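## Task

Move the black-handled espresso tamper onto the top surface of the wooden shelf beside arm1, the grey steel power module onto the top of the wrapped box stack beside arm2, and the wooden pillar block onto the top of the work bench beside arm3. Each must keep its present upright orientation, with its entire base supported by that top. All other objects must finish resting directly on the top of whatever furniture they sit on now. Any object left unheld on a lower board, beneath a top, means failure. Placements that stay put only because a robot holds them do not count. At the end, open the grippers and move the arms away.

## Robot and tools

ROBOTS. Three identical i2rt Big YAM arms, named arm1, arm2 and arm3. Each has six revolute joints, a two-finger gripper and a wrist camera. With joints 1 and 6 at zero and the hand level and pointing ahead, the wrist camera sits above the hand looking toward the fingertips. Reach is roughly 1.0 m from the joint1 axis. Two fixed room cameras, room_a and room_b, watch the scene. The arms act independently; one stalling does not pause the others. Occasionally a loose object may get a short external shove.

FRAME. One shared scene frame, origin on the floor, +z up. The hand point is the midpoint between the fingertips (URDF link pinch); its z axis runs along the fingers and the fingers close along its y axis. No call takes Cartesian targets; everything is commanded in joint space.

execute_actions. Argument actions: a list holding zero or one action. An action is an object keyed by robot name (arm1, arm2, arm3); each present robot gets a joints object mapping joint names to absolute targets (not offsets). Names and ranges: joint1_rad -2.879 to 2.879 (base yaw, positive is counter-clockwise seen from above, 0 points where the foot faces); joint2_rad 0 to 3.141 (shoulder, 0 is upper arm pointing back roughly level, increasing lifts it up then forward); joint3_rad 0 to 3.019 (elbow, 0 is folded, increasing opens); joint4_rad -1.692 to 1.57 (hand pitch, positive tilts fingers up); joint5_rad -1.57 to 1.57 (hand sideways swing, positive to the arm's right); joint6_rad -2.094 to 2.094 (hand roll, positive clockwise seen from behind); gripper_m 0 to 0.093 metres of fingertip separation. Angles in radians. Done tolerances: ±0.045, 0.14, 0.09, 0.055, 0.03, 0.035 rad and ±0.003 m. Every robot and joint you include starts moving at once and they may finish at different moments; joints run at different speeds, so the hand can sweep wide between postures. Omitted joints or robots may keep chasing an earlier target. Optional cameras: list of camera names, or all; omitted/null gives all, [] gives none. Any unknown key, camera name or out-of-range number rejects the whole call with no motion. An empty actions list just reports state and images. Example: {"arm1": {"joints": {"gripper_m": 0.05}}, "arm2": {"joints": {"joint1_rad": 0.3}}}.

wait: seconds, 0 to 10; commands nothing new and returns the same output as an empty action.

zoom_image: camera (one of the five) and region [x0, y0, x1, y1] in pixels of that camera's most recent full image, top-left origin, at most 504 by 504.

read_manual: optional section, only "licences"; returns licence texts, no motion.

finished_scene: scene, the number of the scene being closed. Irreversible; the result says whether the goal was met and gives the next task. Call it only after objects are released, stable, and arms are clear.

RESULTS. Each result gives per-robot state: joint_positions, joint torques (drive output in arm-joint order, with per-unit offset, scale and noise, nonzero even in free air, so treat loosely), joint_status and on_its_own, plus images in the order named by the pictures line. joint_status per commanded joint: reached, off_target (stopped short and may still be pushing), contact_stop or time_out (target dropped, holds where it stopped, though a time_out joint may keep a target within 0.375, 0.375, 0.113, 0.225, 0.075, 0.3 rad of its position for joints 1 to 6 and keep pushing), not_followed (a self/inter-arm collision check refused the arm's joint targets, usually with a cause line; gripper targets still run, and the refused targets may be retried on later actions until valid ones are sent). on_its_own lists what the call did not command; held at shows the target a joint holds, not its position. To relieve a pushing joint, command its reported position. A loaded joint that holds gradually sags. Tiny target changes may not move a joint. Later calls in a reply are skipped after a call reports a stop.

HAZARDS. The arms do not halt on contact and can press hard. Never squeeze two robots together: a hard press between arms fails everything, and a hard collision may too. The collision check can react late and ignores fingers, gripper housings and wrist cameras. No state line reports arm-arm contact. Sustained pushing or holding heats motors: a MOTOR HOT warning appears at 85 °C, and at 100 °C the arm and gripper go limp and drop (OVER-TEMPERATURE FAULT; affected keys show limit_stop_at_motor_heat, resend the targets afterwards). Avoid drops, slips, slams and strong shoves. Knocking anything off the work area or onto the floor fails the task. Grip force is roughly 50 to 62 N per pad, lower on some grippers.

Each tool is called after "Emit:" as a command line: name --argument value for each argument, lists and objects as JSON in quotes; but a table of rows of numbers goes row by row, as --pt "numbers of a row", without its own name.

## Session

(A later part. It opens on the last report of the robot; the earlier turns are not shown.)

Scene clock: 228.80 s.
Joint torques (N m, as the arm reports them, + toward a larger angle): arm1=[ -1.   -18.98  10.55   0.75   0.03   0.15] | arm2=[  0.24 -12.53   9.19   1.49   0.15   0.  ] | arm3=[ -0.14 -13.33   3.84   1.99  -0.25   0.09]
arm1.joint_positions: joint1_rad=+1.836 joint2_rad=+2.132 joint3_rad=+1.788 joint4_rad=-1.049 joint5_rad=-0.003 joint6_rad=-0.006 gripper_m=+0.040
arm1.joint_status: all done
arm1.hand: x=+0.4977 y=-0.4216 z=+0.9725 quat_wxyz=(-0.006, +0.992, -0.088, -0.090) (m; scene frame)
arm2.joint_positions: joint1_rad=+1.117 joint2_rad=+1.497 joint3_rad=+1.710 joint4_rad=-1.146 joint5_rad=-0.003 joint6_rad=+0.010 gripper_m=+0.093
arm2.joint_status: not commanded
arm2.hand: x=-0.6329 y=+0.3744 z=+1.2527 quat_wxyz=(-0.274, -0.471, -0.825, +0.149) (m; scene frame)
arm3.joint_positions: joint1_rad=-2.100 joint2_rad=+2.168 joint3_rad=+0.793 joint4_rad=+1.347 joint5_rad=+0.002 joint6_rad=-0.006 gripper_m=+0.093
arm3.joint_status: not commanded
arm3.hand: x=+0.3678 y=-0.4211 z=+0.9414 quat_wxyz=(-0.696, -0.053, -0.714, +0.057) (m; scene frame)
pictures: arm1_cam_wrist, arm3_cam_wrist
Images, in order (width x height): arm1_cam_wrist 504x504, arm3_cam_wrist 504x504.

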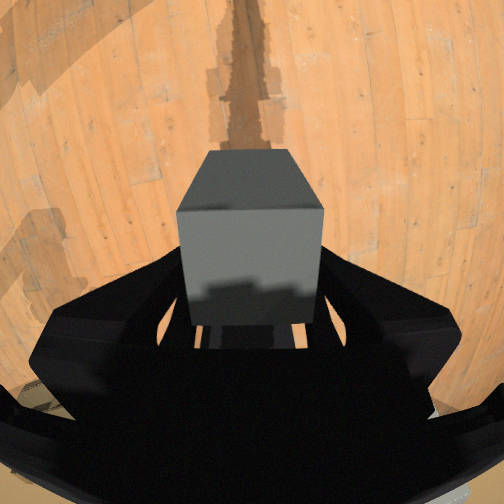

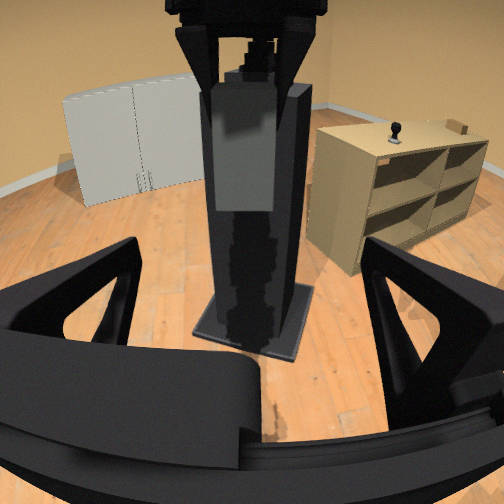

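Emit:
execute_actions --actions '[{"arm3":{"joints":{"joint1_rad":-2.093,"joint2_rad":2.335,"joint3_rad":1.245,"joint4_rad":1.105}}}]' --cameras '["arm1_cam_wrist","arm3_cam_wrist"]'

Scene clock: 232.60 s.
Joint torques (N m, as the arm reports them, + toward a larger angle): arm1=[ -0.79 -19.06  10.56   0.78   0.03   0.15] | arm2=[ -0.09 -12.54   9.23   1.46   0.16   0.03] | arm3=[  0.44 -17.51   6.78   1.27  -0.25   0.09]
arm1.joint_positions: joint1_rad=+1.836 joint2_rad=+2.132 joint3_rad=+1.788 joint4_rad=-1.049 joint5_rad=-0.003 joint6_rad=-0.006 gripper_m=+0.040
arm1.joint_status: not commanded
arm1.hand: x=+0.4977 y=-0.4216 z=+0.9725 quat_wxyz=(-0.006, +0.992, -0.088, -0.090) (m; scene frame)
arm2.joint_positions: joint1_rad=+1.117 joint2_rad=+1.497 joint3_rad=+1.710 joint4_rad=-1.146 joint5_rad=-0.003 joint6_rad=+0.010 gripper_m=+0.093
arm2.joint_status: not commanded
arm2.hand: x=-0.6329 y=+0.3744 z=+1.2527 quat_wxyz=(-0.274, -0.471, -0.825, +0.149) (m; scene frame)
arm3.joint_positions: joint1_rad=-2.100 joint2_rad=+2.334 joint3_rad=+1.227 joint4_rad=+1.112 joint5_rad=+0.002 joint6_rad=-0.006 gripper_m=+0.093
arm3.joint_status: all done
arm3.hand: x=+0.5045 y=-0.4423 z=+0.9353 quat_wxyz=(-0.708, -0.052, -0.702, +0.058) (m; scene frame)
pictures: arm1_cam_wrist, arm3_cam_wrist
Images, in order (width x height): arm1_cam_wrist 504x504, arm3_cam_wrist 504x504.

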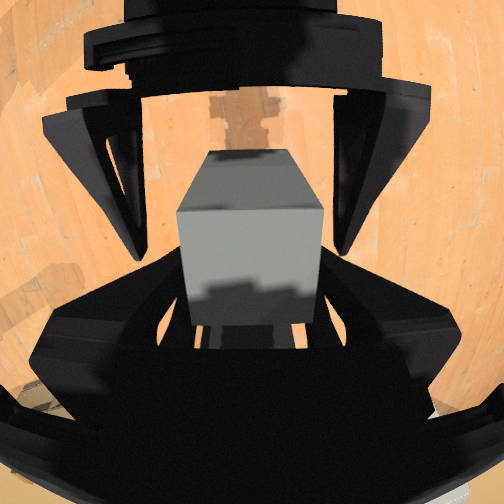

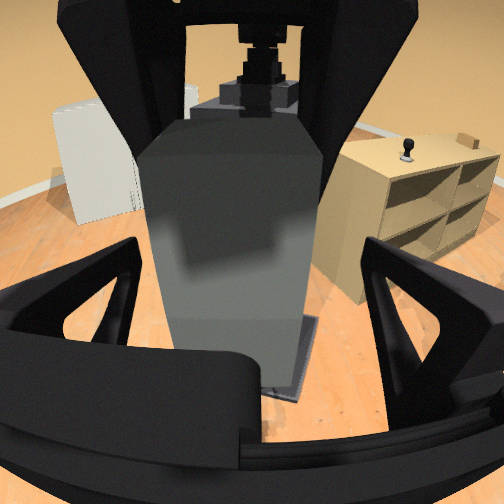

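Emit:
execute_actions --actions '[{"arm3":{"joints":{"joint1_rad":-2.085,"joint2_rad":2.32,"joint3_rad":1.22,"joint4_rad":1.13}}}]' --cameras '[]'

Emit:
execute_actions --actions '[{"arm3":{"joints":{"gripper_m":0.025}}}]' --cameras '["arm1_cam_wrist","arm3_cam_wrist"]'

Scene clock: 236.47 s.
Joint torques (N m, as the arm reports them, + toward a larger angle): arm1=[ -0.74 -18.99  10.58   0.75   0.04   0.15] | arm2=[ -0.14 -12.7    9.19   1.46   0.14   0.02] | arm3=[  0.17 -18.52   5.23   2.15  -0.25   0.09]
arm1.joint_positions: joint1_rad=+1.836 joint2_rad=+2.132 joint3_rad=+1.788 joint4_rad=-1.049 joint5_rad=-0.003 joint6_rad=-0.006 gripper_m=+0.040
arm1.joint_status: not commanded
arm1.hand: x=+0.4977 y=-0.4216 z=+0.9725 quat_wxyz=(-0.006, +0.992, -0.088, -0.090) (m; scene frame)
arm2.joint_positions: joint1_rad=+1.117 joint2_rad=+1.497 joint3_rad=+1.710 joint4_rad=-1.146 joint5_rad=-0.003 joint6_rad=+0.010 gripper_m=+0.093
arm2.joint_status: not commanded
arm2.hand: x=-0.6329 y=+0.3744 z=+1.2527 quat_wxyz=(-0.274, -0.471, -0.825, +0.149) (m; scene frame)
arm3.joint_positions: joint1_rad=-2.089 joint2_rad=+2.334 joint3_rad=+1.221 joint4_rad=+1.112 joint5_rad=+0.002 joint6_rad=-0.006 gripper_m=+0.093
arm3.joint_status: all done
arm3.hand: x=+0.5038 y=-0.4338 z=+0.9328 quat_wxyz=(-0.706, -0.048, -0.704, +0.054) (m; scene frame)
pictures: none
No camera images: the call's "cameras" was empty. Leave "cameras" out to get every camera's image.

Scene clock: 237.13 s.
Joint torques (N m, as the arm reports them, + toward a larger angle): arm1=[ -0.88 -19.12  10.59   0.69  -0.13   0.17] | arm2=[ -0.28 -12.64   9.2    1.46   0.17   0.  ] | arm3=[  0.29 -18.33   5.26   2.17  -0.37   0.09]
arm1.joint_positions: joint1_rad=+1.836 joint2_rad=+2.132 joint3_rad=+1.788 joint4_rad=-1.049 joint5_rad=+0.002 joint6_rad=-0.007 gripper_m=+0.040
arm1.joint_status: not commanded
arm1.hand: x=+0.4980 y=-0.4206 z=+0.9725 quat_wxyz=(-0.008, +0.992, -0.089, -0.090) (m; scene frame)
arm2.joint_positions: joint1_rad=+1.117 joint2_rad=+1.497 joint3_rad=+1.710 joint4_rad=-1.146 joint5_rad=-0.003 joint6_rad=+0.010 gripper_m=+0.093
arm2.joint_status: not commanded
arm2.hand: x=-0.6329 y=+0.3744 z=+1.2527 quat_wxyz=(-0.274, -0.471, -0.825, +0.149) (m; scene frame)
arm3.joint_positions: joint1_rad=-2.090 joint2_rad=+2.334 joint3_rad=+1.221 joint4_rad=+1.112 joint5_rad=+0.005 joint6_rad=-0.005 gripper_m=+0.040
arm3.joint_status: gripper_m off_target (ended at +0.040, target +0.025)
arm3.hand: x=+0.5037 y=-0.4351 z=+0.9329 quat_wxyz=(-0.706, -0.049, -0.704, +0.055) (m; scene frame)
pictures: arm1_cam_wrist, arm3_cam_wrist
Images, in order (width x height): arm1_cam_wrist 504x504, arm3_cam_wrist 504x504.

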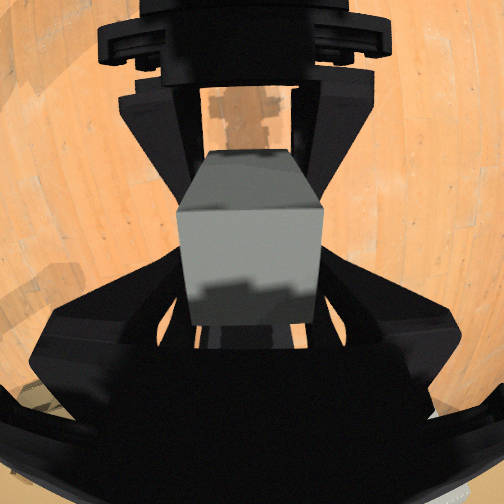

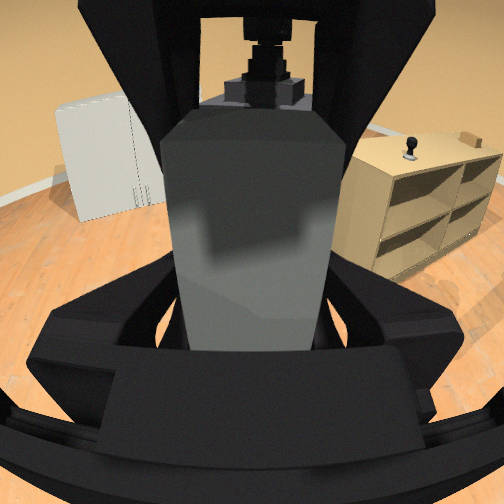

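Emit:
execute_actions --actions '[{"arm1":{"joints":{"gripper_m":0.093}}}]' --cameras '[]'

Emit:
execute_actions --actions '[{"arm1":{"joints":{"joint2_rad":1.6}}}]' --cameras '[]'

Emit:
execute_actions --actions '[{"arm3":{"joints":{"joint1_rad":0.121}},"arm1":{"joints":{"joint2_rad":0.8,"joint3_rad":1.0}},"arm2":{"joints":{"joint2_rad":1.78,"joint4_rad":-1.25}}}]' --cameras '["arm2_cam_wrist","arm3_cam_wrist"]'

Scene clock: 242.57 s.
Joint torques (N m, as the arm reports them, + toward a larger angle): arm1=[ -0.63 -18.62  10.7    0.74  -0.13   0.15] | arm2=[  0.17 -12.59   9.19   1.5    0.16   0.03] | arm3=[  0.32 -18.47   5.79   2.14  -0.33   0.09]
arm1.joint_positions: joint1_rad=+1.836 joint2_rad=+2.132 joint3_rad=+1.788 joint4_rad=-1.049 joint5_rad=+0.002 joint6_rad=-0.006 gripper_m=+0.093
arm1.joint_status: all done
arm1.hand: x=+0.4980 y=-0.4206 z=+0.9725 quat_wxyz=(-0.008, +0.992, -0.089, -0.090) (m; scene frame)
arm2.joint_positions: joint1_rad=+1.117 joint2_rad=+1.497 joint3_rad=+1.710 joint4_rad=-1.146 joint5_rad=-0.003 joint6_rad=+0.010 gripper_m=+0.093
arm2.joint_status: not commanded
arm2.hand: x=-0.6329 y=+0.3744 z=+1.2527 quat_wxyz=(-0.274, -0.471, -0.825, +0.149) (m; scene frame)
arm3.joint_positions: joint1_rad=-2.090 joint2_rad=+2.334 joint3_rad=+1.213 joint4_rad=+1.112 joint5_rad=+0.004 joint6_rad=-0.005 gripper_m=+0.040
arm3.joint_status: not commanded
arm3.hand: x=+0.5009 y=-0.4343 z=+0.9294 quat_wxyz=(-0.703, -0.049, -0.707, +0.055) (m; scene frame)
pictures: none
No camera images: the call's "cameras" was empty. Leave "cameras" out to get every camera's image.

Scene clock: 244.37 s.
Joint torques (N m, as the arm reports them, + toward a larger angle): arm1=[ -0.8  -13.22  10.03   1.87  -0.13   0.15] | arm2=[ -0.14 -12.51   9.07   1.42   0.17  -0.01] | arm3=[  0.28 -18.43   5.79   2.15  -0.33   0.09]
arm1.joint_positions: joint1_rad=+1.836 joint2_rad=+1.588 joint3_rad=+1.814 joint4_rad=-1.051 joint5_rad=+0.002 joint6_rad=-0.006 gripper_m=+0.093
arm1.joint_status: all done
arm1.hand: x=+0.5467 y=-0.4288 z=+1.3408 quat_wxyz=(-0.035, +0.927, -0.084, -0.364) (m; scene frame)
arm2.joint_positions: joint1_rad=+1.117 joint2_rad=+1.497 joint3_rad=+1.710 joint4_rad=-1.146 joint5_rad=-0.003 joint6_rad=+0.010 gripper_m=+0.093
arm2.joint_status: not commanded
arm2.hand: x=-0.6329 y=+0.3744 z=+1.2527 quat_wxyz=(-0.274, -0.471, -0.825, +0.149) (m; scene frame)
arm3.joint_positions: joint1_rad=-2.090 joint2_rad=+2.334 joint3_rad=+1.213 joint4_rad=+1.112 joint5_rad=+0.004 joint6_rad=-0.005 gripper_m=+0.040
arm3.joint_status: not commanded
arm3.hand: x=+0.5009 y=-0.4343 z=+0.9294 quat_wxyz=(-0.703, -0.049, -0.707, +0.055) (m; scene frame)
pictures: none
No camera images: the call's "cameras" was empty. Leave "cameras" out to get every camera's image.

Scene clock: 246.77 s.
Joint torques (N m, as the arm reports them, + toward a larger angle): arm1=[-0.87 -2.98  9.05  1.92 -0.14  0.15] | arm2=[ -0.04 -18.21  10.     0.56   0.17   0.  ] | arm3=[  0.23 -18.46   5.73   2.15  -0.07   0.08]
arm1.joint_positions: joint1_rad=+1.836 joint2_rad=+0.797 joint3_rad=+1.007 joint4_rad=-1.052 joint5_rad=+0.002 joint6_rad=-0.006 gripper_m=+0.093
arm1.joint_status: all done
arm1.hand: x=+0.8341 y=-0.4827 z=+1.2720 quat_wxyz=(-0.034, +0.930, -0.084, -0.356) (m; scene frame)
arm2.joint_positions: joint1_rad=+1.117 joint2_rad=+1.802 joint3_rad=+1.694 joint4_rad=-1.243 joint5_rad=-0.003 joint6_rad=+0.010 gripper_m=+0.093
arm2.joint_status: all done
arm2.hand: x=-0.6188 y=+0.3527 z=+1.0582 quat_wxyz=(-0.096, -0.493, -0.863, +0.049) (m; scene frame)
arm3.joint_positions: joint1_rad=+0.121 joint2_rad=+2.334 joint3_rad=+1.213 joint4_rad=+1.112 joint5_rad=-0.002 joint6_rad=-0.005 gripper_m=+0.040
arm3.joint_status: all done
arm3.hand: x=-0.5909 y=+0.3277 z=+0.9227 quat_wxyz=(-0.360, +0.613, -0.362, -0.603) (m; scene frame)
pictures: arm2_cam_wrist, arm3_cam_wrist
Images, in order (width x height): arm2_cam_wrist 504x504, arm3_cam_wrist 504x504.

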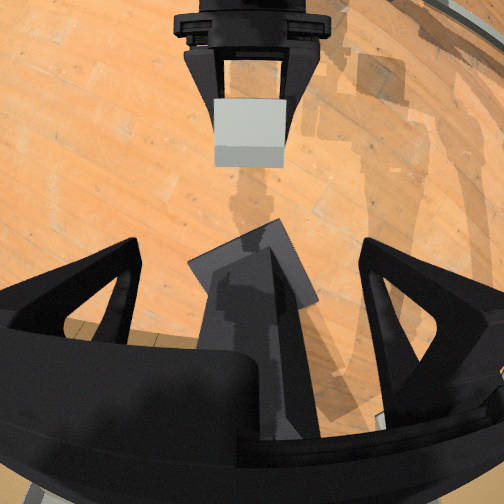

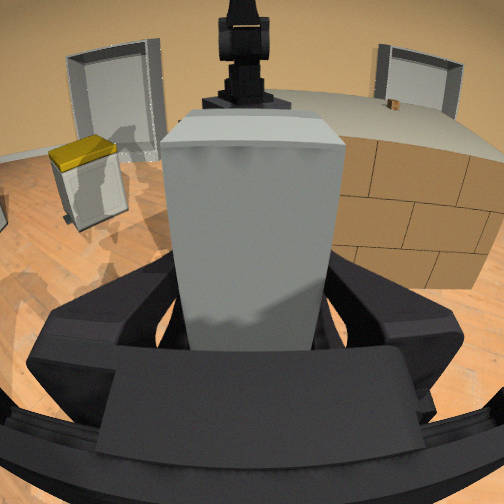

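Emit:
execute_actions --actions '[{"arm2":{"joints":{"joint2_rad":1.965,"joint3_rad":1.72,"joint4_rad":-1.1}}}]' --cameras '["arm2_cam_wrist","arm3_cam_wrist"]'

Scene clock: 257.57 s.
Joint torques (N m, as the arm reports them, + toward a larger angle): arm1=[-0.77 -3.    9.05  1.96 -0.13  0.15] | arm2=[  0.03 -19.52   9.47   1.25   0.15  -0.01] | arm3=[ -0.03 -18.44   5.73   2.15  -0.08   0.09]
arm1.joint_positions: joint1_rad=+1.836 joint2_rad=+0.797 joint3_rad=+1.007 joint4_rad=-1.052 joint5_rad=+0.002 joint6_rad=-0.006 gripper_m=+0.093
arm1.joint_status: not commanded
arm1.hand: x=+0.8341 y=-0.4827 z=+1.2720 quat_wxyz=(-0.034, +0.930, -0.084, -0.356) (m; scene frame)
arm2.joint_positions: joint1_rad=+1.117 joint2_rad=+1.982 joint3_rad=+1.695 joint4_rad=-1.113 joint5_rad=-0.003 joint6_rad=+0.010 gripper_m=+0.093
arm2.joint_status: all done
arm2.hand: x=-0.6001 y=+0.3226 z=+0.9560 quat_wxyz=(-0.075, -0.494, -0.865, +0.038) (m; scene frame)
arm3.joint_positions: joint1_rad=+0.121 joint2_rad=+2.334 joint3_rad=+1.213 joint4_rad=+1.112 joint5_rad=-0.002 joint6_rad=-0.005 gripper_m=+0.040
arm3.joint_status: not commanded
arm3.hand: x=-0.5909 y=+0.3277 z=+0.9227 quat_wxyz=(-0.360, +0.613, -0.362, -0.603) (m; scene frame)
pictures: arm2_cam_wrist, arm3_cam_wrist
Images, in order (width x height): arm2_cam_wrist 504x504, arm3_cam_wrist 504x504.

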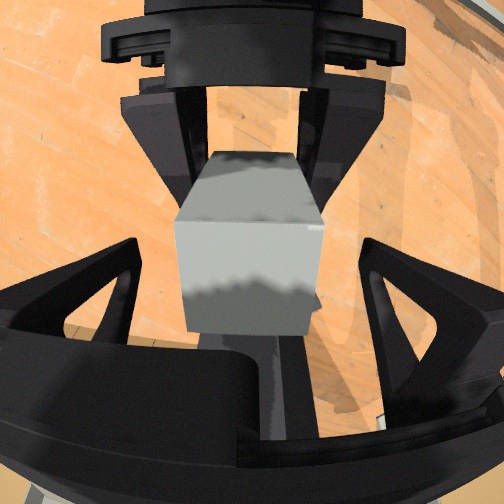

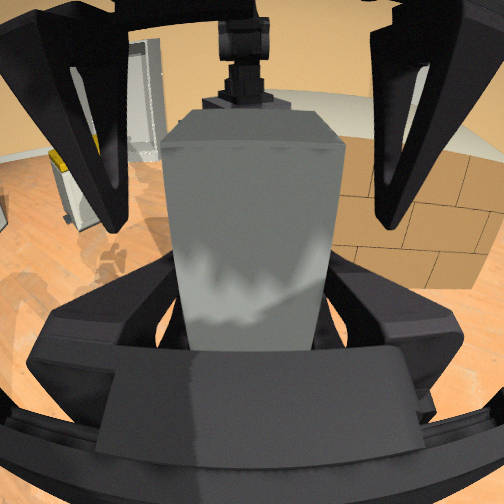

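Emit:
execute_actions --actions '[{"arm2":{"joints":{"gripper_m":0.025}}}]' --cameras '["arm3_cam_wrist"]'

Scene clock: 260.83 s.
Joint torques (N m, as the arm reports them, + toward a larger angle): arm1=[-0.86 -2.98  9.07  1.95 -0.13  0.16] | arm2=[ -0.14 -19.71   9.46   1.4    0.12   0.01] | arm3=[  0.09 -18.44   5.73   2.13  -0.07   0.1 ]
arm1.joint_positions: joint1_rad=+1.836 joint2_rad=+0.797 joint3_rad=+1.007 joint4_rad=-1.052 joint5_rad=+0.002 joint6_rad=-0.006 gripper_m=+0.093
arm1.joint_status: not commanded
arm1.hand: x=+0.8341 y=-0.4827 z=+1.2720 quat_wxyz=(-0.034, +0.930, -0.084, -0.356) (m; scene frame)
arm2.joint_positions: joint1_rad=+1.117 joint2_rad=+1.982 joint3_rad=+1.695 joint4_rad=-1.113 joint5_rad=-0.002 joint6_rad=+0.010 gripper_m=+0.039
arm2.joint_status: gripper_m off_target (ended at +0.039, target +0.025)
arm2.hand: x=-0.6002 y=+0.3224 z=+0.9560 quat_wxyz=(-0.075, -0.494, -0.865, +0.038) (m; scene frame)
arm3.joint_positions: joint1_rad=+0.121 joint2_rad=+2.334 joint3_rad=+1.213 joint4_rad=+1.113 joint5_rad=-0.002 joint6_rad=-0.006 gripper_m=+0.040
arm3.joint_status: not commanded
arm3.hand: x=-0.5909 y=+0.3277 z=+0.9228 quat_wxyz=(-0.361, +0.613, -0.361, -0.603) (m; scene frame)
pictures: arm3_cam_wrist
Images, in order (width x height): arm3_cam_wrist 504x504.

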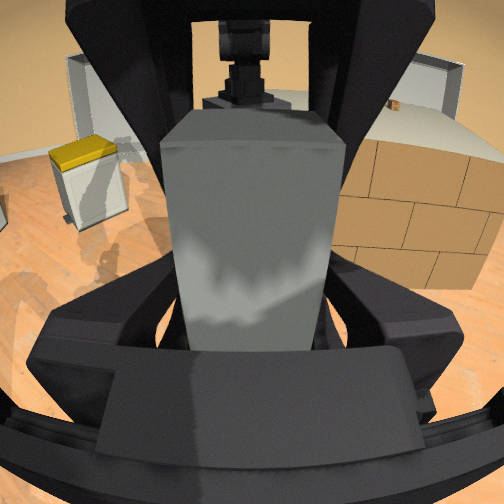

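Emit:
execute_actions --actions '[{"arm3":{"joints":{"gripper_m":0.093}}}]' --cameras '[]'

Emit:
execute_actions --actions '[{"arm3":{"joints":{"joint2_rad":2.17,"joint3_rad":0.8,"joint4_rad":1.36}}}]' --cameras '[]'

Emit:
execute_actions --actions '[{"arm2":{"joints":{"joint1_rad":-2.55}}}]' --cameras '[]'

Emit:
execute_actions --actions '[{"arm2":{"joints":{"joint2_rad":2.18,"joint3_rad":1.49,"joint4_rad":-0.66}},"arm3":{"joints":{"joint2_rad":0.8,"joint4_rad":-0.8}}}]' --cameras '["arm2_cam_wrist","room_a"]'

Scene clock: 270.10 s.
Joint torques (N m, as the arm reports them, + toward a larger angle): arm1=[-0.78 -2.99  9.04  1.95 -0.13  0.15] | arm2=[ -0.47 -20.45   9.54   1.44   0.12   0.  ] | arm3=[  0.18 -18.49   5.75   2.13  -0.08   0.1 ]
arm1.joint_positions: joint1_rad=+1.836 joint2_rad=+0.797 joint3_rad=+1.007 joint4_rad=-1.052 joint5_rad=+0.002 joint6_rad=-0.006 gripper_m=+0.093
arm1.joint_status: not commanded
arm1.hand: x=+0.8341 y=-0.4827 z=+1.2720 quat_wxyz=(-0.034, +0.930, -0.084, -0.356) (m; scene frame)
arm2.joint_positions: joint1_rad=+1.117 joint2_rad=+1.982 joint3_rad=+1.695 joint4_rad=-1.113 joint5_rad=-0.002 joint6_rad=+0.010 gripper_m=+0.039
arm2.joint_status: not commanded
arm2.hand: x=-0.6002 y=+0.3224 z=+0.9560 quat_wxyz=(-0.075, -0.494, -0.865, +0.038) (m; scene frame)
arm3.joint_positions: joint1_rad=+0.121 joint2_rad=+2.332 joint3_rad=+1.213 joint4_rad=+1.113 joint5_rad=-0.002 joint6_rad=-0.006 gripper_m=+0.093
arm3.joint_status: all done
arm3.hand: x=-0.5910 y=+0.3279 z=+0.9236 quat_wxyz=(-0.361, +0.613, -0.361, -0.603) (m; scene frame)
pictures: none
No camera images: the call's "cameras" was empty. Leave "cameras" out to get every camera's image.

Scene clock: 271.33 s.
Joint torques (N m, as the arm reports them, + toward a larger angle): arm1=[-0.87 -3.05  9.05  1.94 -0.13  0.15] | arm2=[  0.07 -19.33   9.54   1.38   0.13   0.03] | arm3=[ -0.06 -13.43   3.74   2.01  -0.08   0.1 ]
arm1.joint_positions: joint1_rad=+1.836 joint2_rad=+0.797 joint3_rad=+1.007 joint4_rad=-1.052 joint5_rad=+0.002 joint6_rad=-0.006 gripper_m=+0.093
arm1.joint_status: not commanded
arm1.hand: x=+0.8341 y=-0.4827 z=+1.2720 quat_wxyz=(-0.034, +0.930, -0.084, -0.356) (m; scene frame)
arm2.joint_positions: joint1_rad=+1.117 joint2_rad=+1.982 joint3_rad=+1.695 joint4_rad=-1.113 joint5_rad=-0.002 joint6_rad=+0.010 gripper_m=+0.039
arm2.joint_status: not commanded
arm2.hand: x=-0.6002 y=+0.3224 z=+0.9560 quat_wxyz=(-0.075, -0.494, -0.865, +0.038) (m; scene frame)
arm3.joint_positions: joint1_rad=+0.121 joint2_rad=+2.168 joint3_rad=+0.793 joint4_rad=+1.346 joint5_rad=-0.002 joint6_rad=-0.006 gripper_m=+0.093
arm3.joint_status: all done
arm3.hand: x=-0.5273 y=+0.2104 z=+0.9356 quat_wxyz=(-0.357, +0.620, -0.365, -0.596) (m; scene frame)
pictures: none
No camera images: the call's "cameras" was empty. Leave "cameras" out to get every camera's image.

Scene clock: 274.30 s.
Joint torques (N m, as the arm reports them, + toward a larger angle): arm1=[-0.8  -3.04  9.03  1.94 -0.13  0.15] | arm2=[  1.62 -19.41   9.58   0.68   0.01   0.05] | arm3=[ -0.01 -13.3    3.76   2.02  -0.08   0.1 ]
arm1.joint_positions: joint1_rad=+1.836 joint2_rad=+0.797 joint3_rad=+1.007 joint4_rad=-1.052 joint5_rad=+0.002 joint6_rad=-0.006 gripper_m=+0.093
arm1.joint_status: not commanded
arm1.hand: x=+0.8341 y=-0.4827 z=+1.2720 quat_wxyz=(-0.034, +0.930, -0.084, -0.356) (m; scene frame)
arm2.joint_positions: joint1_rad=-2.563 joint2_rad=+1.982 joint3_rad=+1.695 joint4_rad=-1.098 joint5_rad=+0.002 joint6_rad=+0.009 gripper_m=+0.039
arm2.joint_status: all done
arm2.hand: x=-0.9362 y=+1.5209 z=+0.9623 quat_wxyz=(+0.068, -0.703, +0.705, +0.067) (m; scene frame)
arm3.joint_positions: joint1_rad=+0.121 joint2_rad=+2.168 joint3_rad=+0.793 joint4_rad=+1.346 joint5_rad=-0.002 joint6_rad=-0.006 gripper_m=+0.093
arm3.joint_status: not commanded
arm3.hand: x=-0.5273 y=+0.2104 z=+0.9356 quat_wxyz=(-0.357, +0.620, -0.365, -0.596) (m; scene frame)
pictures: none
No camera images: the call's "cameras" was empty. Leave "cameras" out to get every camera's image.

Scene clock: 276.37 s.
Joint torques (N m, as the arm reports them, + toward a larger angle): arm1=[-0.92 -2.99  9.06  1.94 -0.14  0.15] | arm2=[  1.74 -21.69   8.16   1.5    0.02   0.01] | arm3=[-0.07 -1.8  10.1   0.92 -0.08  0.1 ]
arm1.joint_positions: joint1_rad=+1.836 joint2_rad=+0.797 joint3_rad=+1.007 joint4_rad=-1.052 joint5_rad=+0.002 joint6_rad=-0.006 gripper_m=+0.093
arm1.joint_status: not commanded
arm1.hand: x=+0.8341 y=-0.4827 z=+1.2720 quat_wxyz=(-0.034, +0.930, -0.084, -0.356) (m; scene frame)
arm2.joint_positions: joint1_rad=-2.562 joint2_rad=+2.216 joint3_rad=+1.460 joint4_rad=-0.675 joint5_rad=+0.002 joint6_rad=+0.010 gripper_m=+0.039
arm2.joint_status: all done
arm2.hand: x=-0.9364 y=+1.4906 z=+0.7485 quat_wxyz=(+0.052, -0.704, +0.706, +0.050) (m; scene frame)
arm3.joint_positions: joint1_rad=+0.121 joint2_rad=+0.798 joint3_rad=+0.793 joint4_rad=-0.791 joint5_rad=-0.002 joint6_rad=-0.006 gripper_m=+0.093
arm3.joint_status: all done
arm3.hand: x=-0.4085 y=-0.0094 z=+1.1849 quat_wxyz=(-0.193, +0.798, -0.471, -0.322) (m; scene frame)
pictures: arm2_cam_wrist, room_a
Images, in order (width x height): arm2_cam_wrist 504x504, room_a 504x504.

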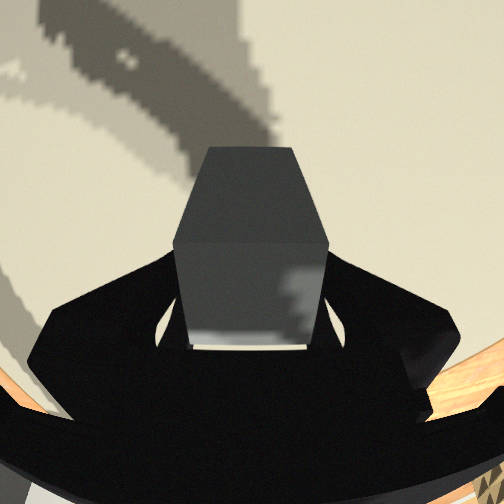

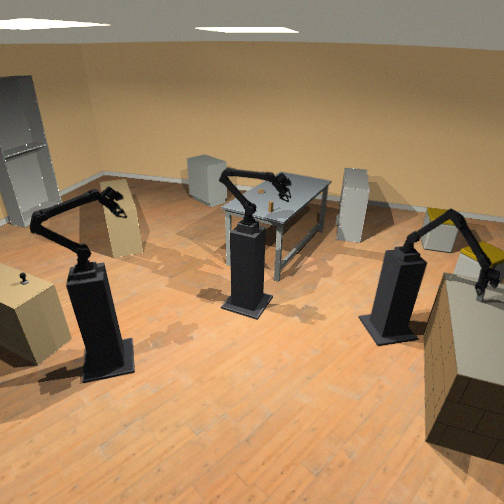

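Emit:
execute_actions --actions '[{"arm2":{"joints":{"gripper_m":0.093}}}]' --cameras '["arm2_cam_wrist"]'

Emit:
execute_actions --actions '[{"arm2":{"joints":{"joint2_rad":1.8,"joint4_rad":-0.9}}}]'

Scene clock: 280.53 s.
Joint torques (N m, as the arm reports them, + toward a larger angle): arm1=[-0.78 -2.97  9.07  1.93 -0.13  0.15] | arm2=[  1.77 -20.89   8.28   1.4    0.02   0.01] | arm3=[-0.02 -1.72 10.1   0.92 -0.08  0.1 ]
arm1.joint_positions: joint1_rad=+1.836 joint2_rad=+0.797 joint3_rad=+1.007 joint4_rad=-1.052 joint5_rad=+0.002 joint6_rad=-0.006 gripper_m=+0.093
arm1.joint_status: not commanded
arm1.hand: x=+0.8341 y=-0.4827 z=+1.2720 quat_wxyz=(-0.034, +0.930, -0.084, -0.356) (m; scene frame)
arm2.joint_positions: joint1_rad=-2.562 joint2_rad=+2.210 joint3_rad=+1.460 joint4_rad=-0.673 joint5_rad=+0.002 joint6_rad=+0.010 gripper_m=+0.093
arm2.joint_status: all done
arm2.hand: x=-0.9364 y=+1.4923 z=+0.7518 quat_wxyz=(+0.055, -0.704, +0.706, +0.053) (m; scene frame)
arm3.joint_positions: joint1_rad=+0.121 joint2_rad=+0.798 joint3_rad=+0.793 joint4_rad=-0.791 joint5_rad=-0.002 joint6_rad=-0.006 gripper_m=+0.093
arm3.joint_status: not commanded
arm3.hand: x=-0.4085 y=-0.0094 z=+1.1849 quat_wxyz=(-0.193, +0.798, -0.471, -0.322) (m; scene frame)
pictures: arm2_cam_wrist
Images, in order (width x height): arm2_cam_wrist 504x504.

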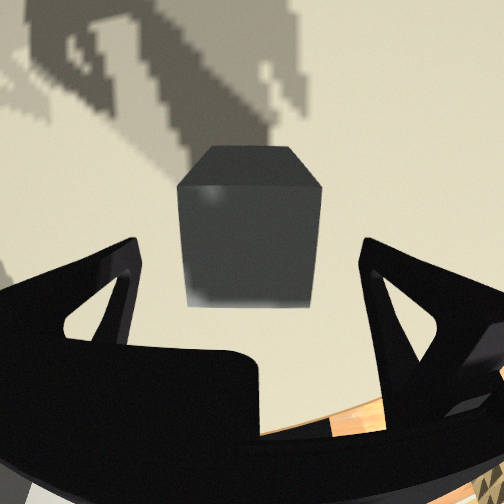

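Scene clock: 281.87 s.
Joint torques (N m, as the arm reports them, + toward a larger angle): arm1=[-0.93 -2.91  9.04  1.94 -0.13  0.15] | arm2=[  1.93 -14.94   8.89   0.64   0.01   0.01] | arm3=[-0.01 -1.8  10.09  0.92 -0.08  0.1 ]
arm1.joint_positions: joint1_rad=+1.836 joint2_rad=+0.797 joint3_rad=+1.007 joint4_rad=-1.052 joint5_rad=+0.002 joint6_rad=-0.006 gripper_m=+0.093
arm1.joint_status: not commanded
arm1.hand: x=+0.8341 y=-0.4827 z=+1.2720 quat_wxyz=(-0.034, +0.930, -0.084, -0.356) (m; scene frame)
arm2.joint_positions: joint1_rad=-2.562 joint2_rad=+1.785 joint3_rad=+1.476 joint4_rad=-0.890 joint5_rad=+0.002 joint6_rad=+0.010 gripper_m=+0.093
arm2.joint_status: all done
arm2.hand: x=-0.9369 y=+1.4952 z=+1.0026 quat_wxyz=(+0.133, -0.693, +0.696, +0.132) (m; scene frame)
arm3.joint_positions: joint1_rad=+0.121 joint2_rad=+0.798 joint3_rad=+0.793 joint4_rad=-0.791 joint5_rad=-0.002 joint6_rad=-0.006 gripper_m=+0.093
arm3.joint_status: not commanded
arm3.hand: x=-0.4085 y=-0.0094 z=+1.1849 quat_wxyz=(-0.193, +0.798, -0.471, -0.322) (m; scene frame)
pictures: arm1_cam_wrist, arm2_cam_wrist, arm3_cam_wrist, room_a, room_b
Images, in order (width x height): arm1_cam_wrist 504x504, arm2_cam_wrist 504x504, arm3_cam_wrist 504x504, room_a 504x504, room_b 504x504.

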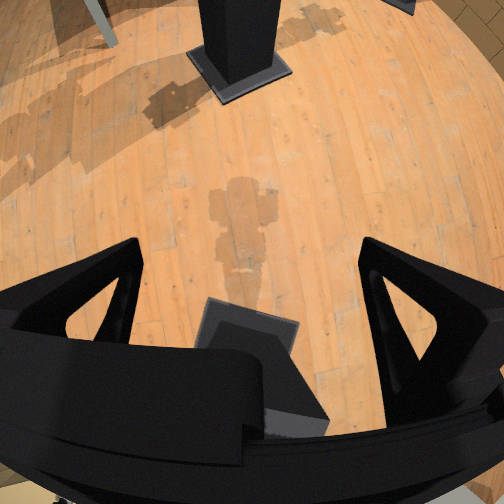

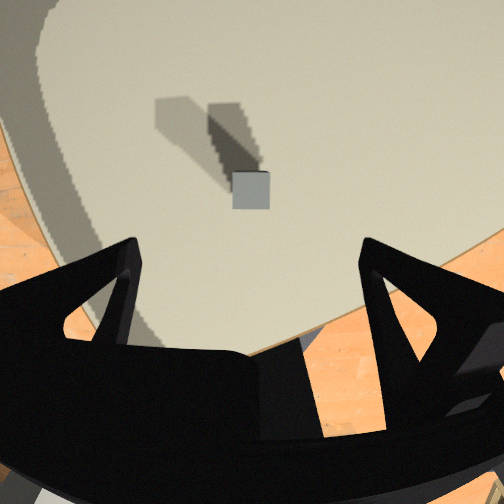

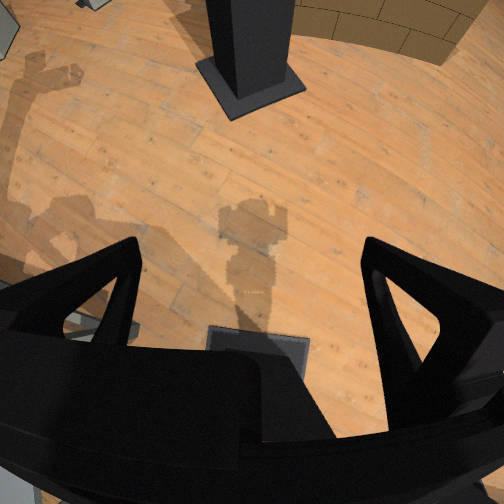

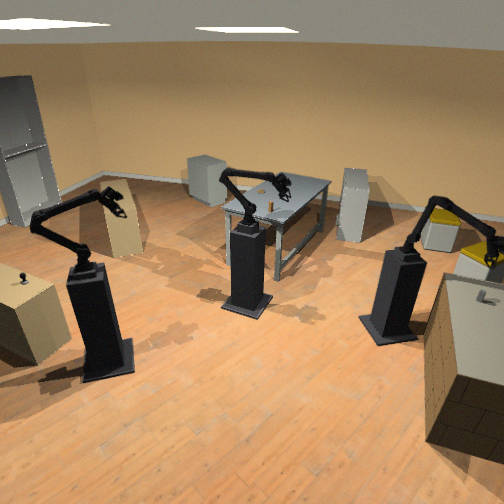

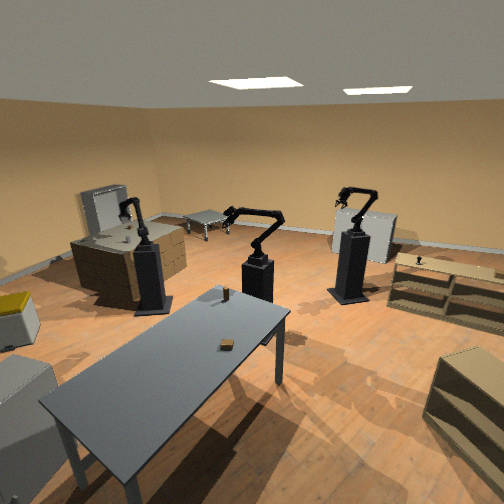

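Emit:
finished_scene --scene 1

The scene is finished: the task was done.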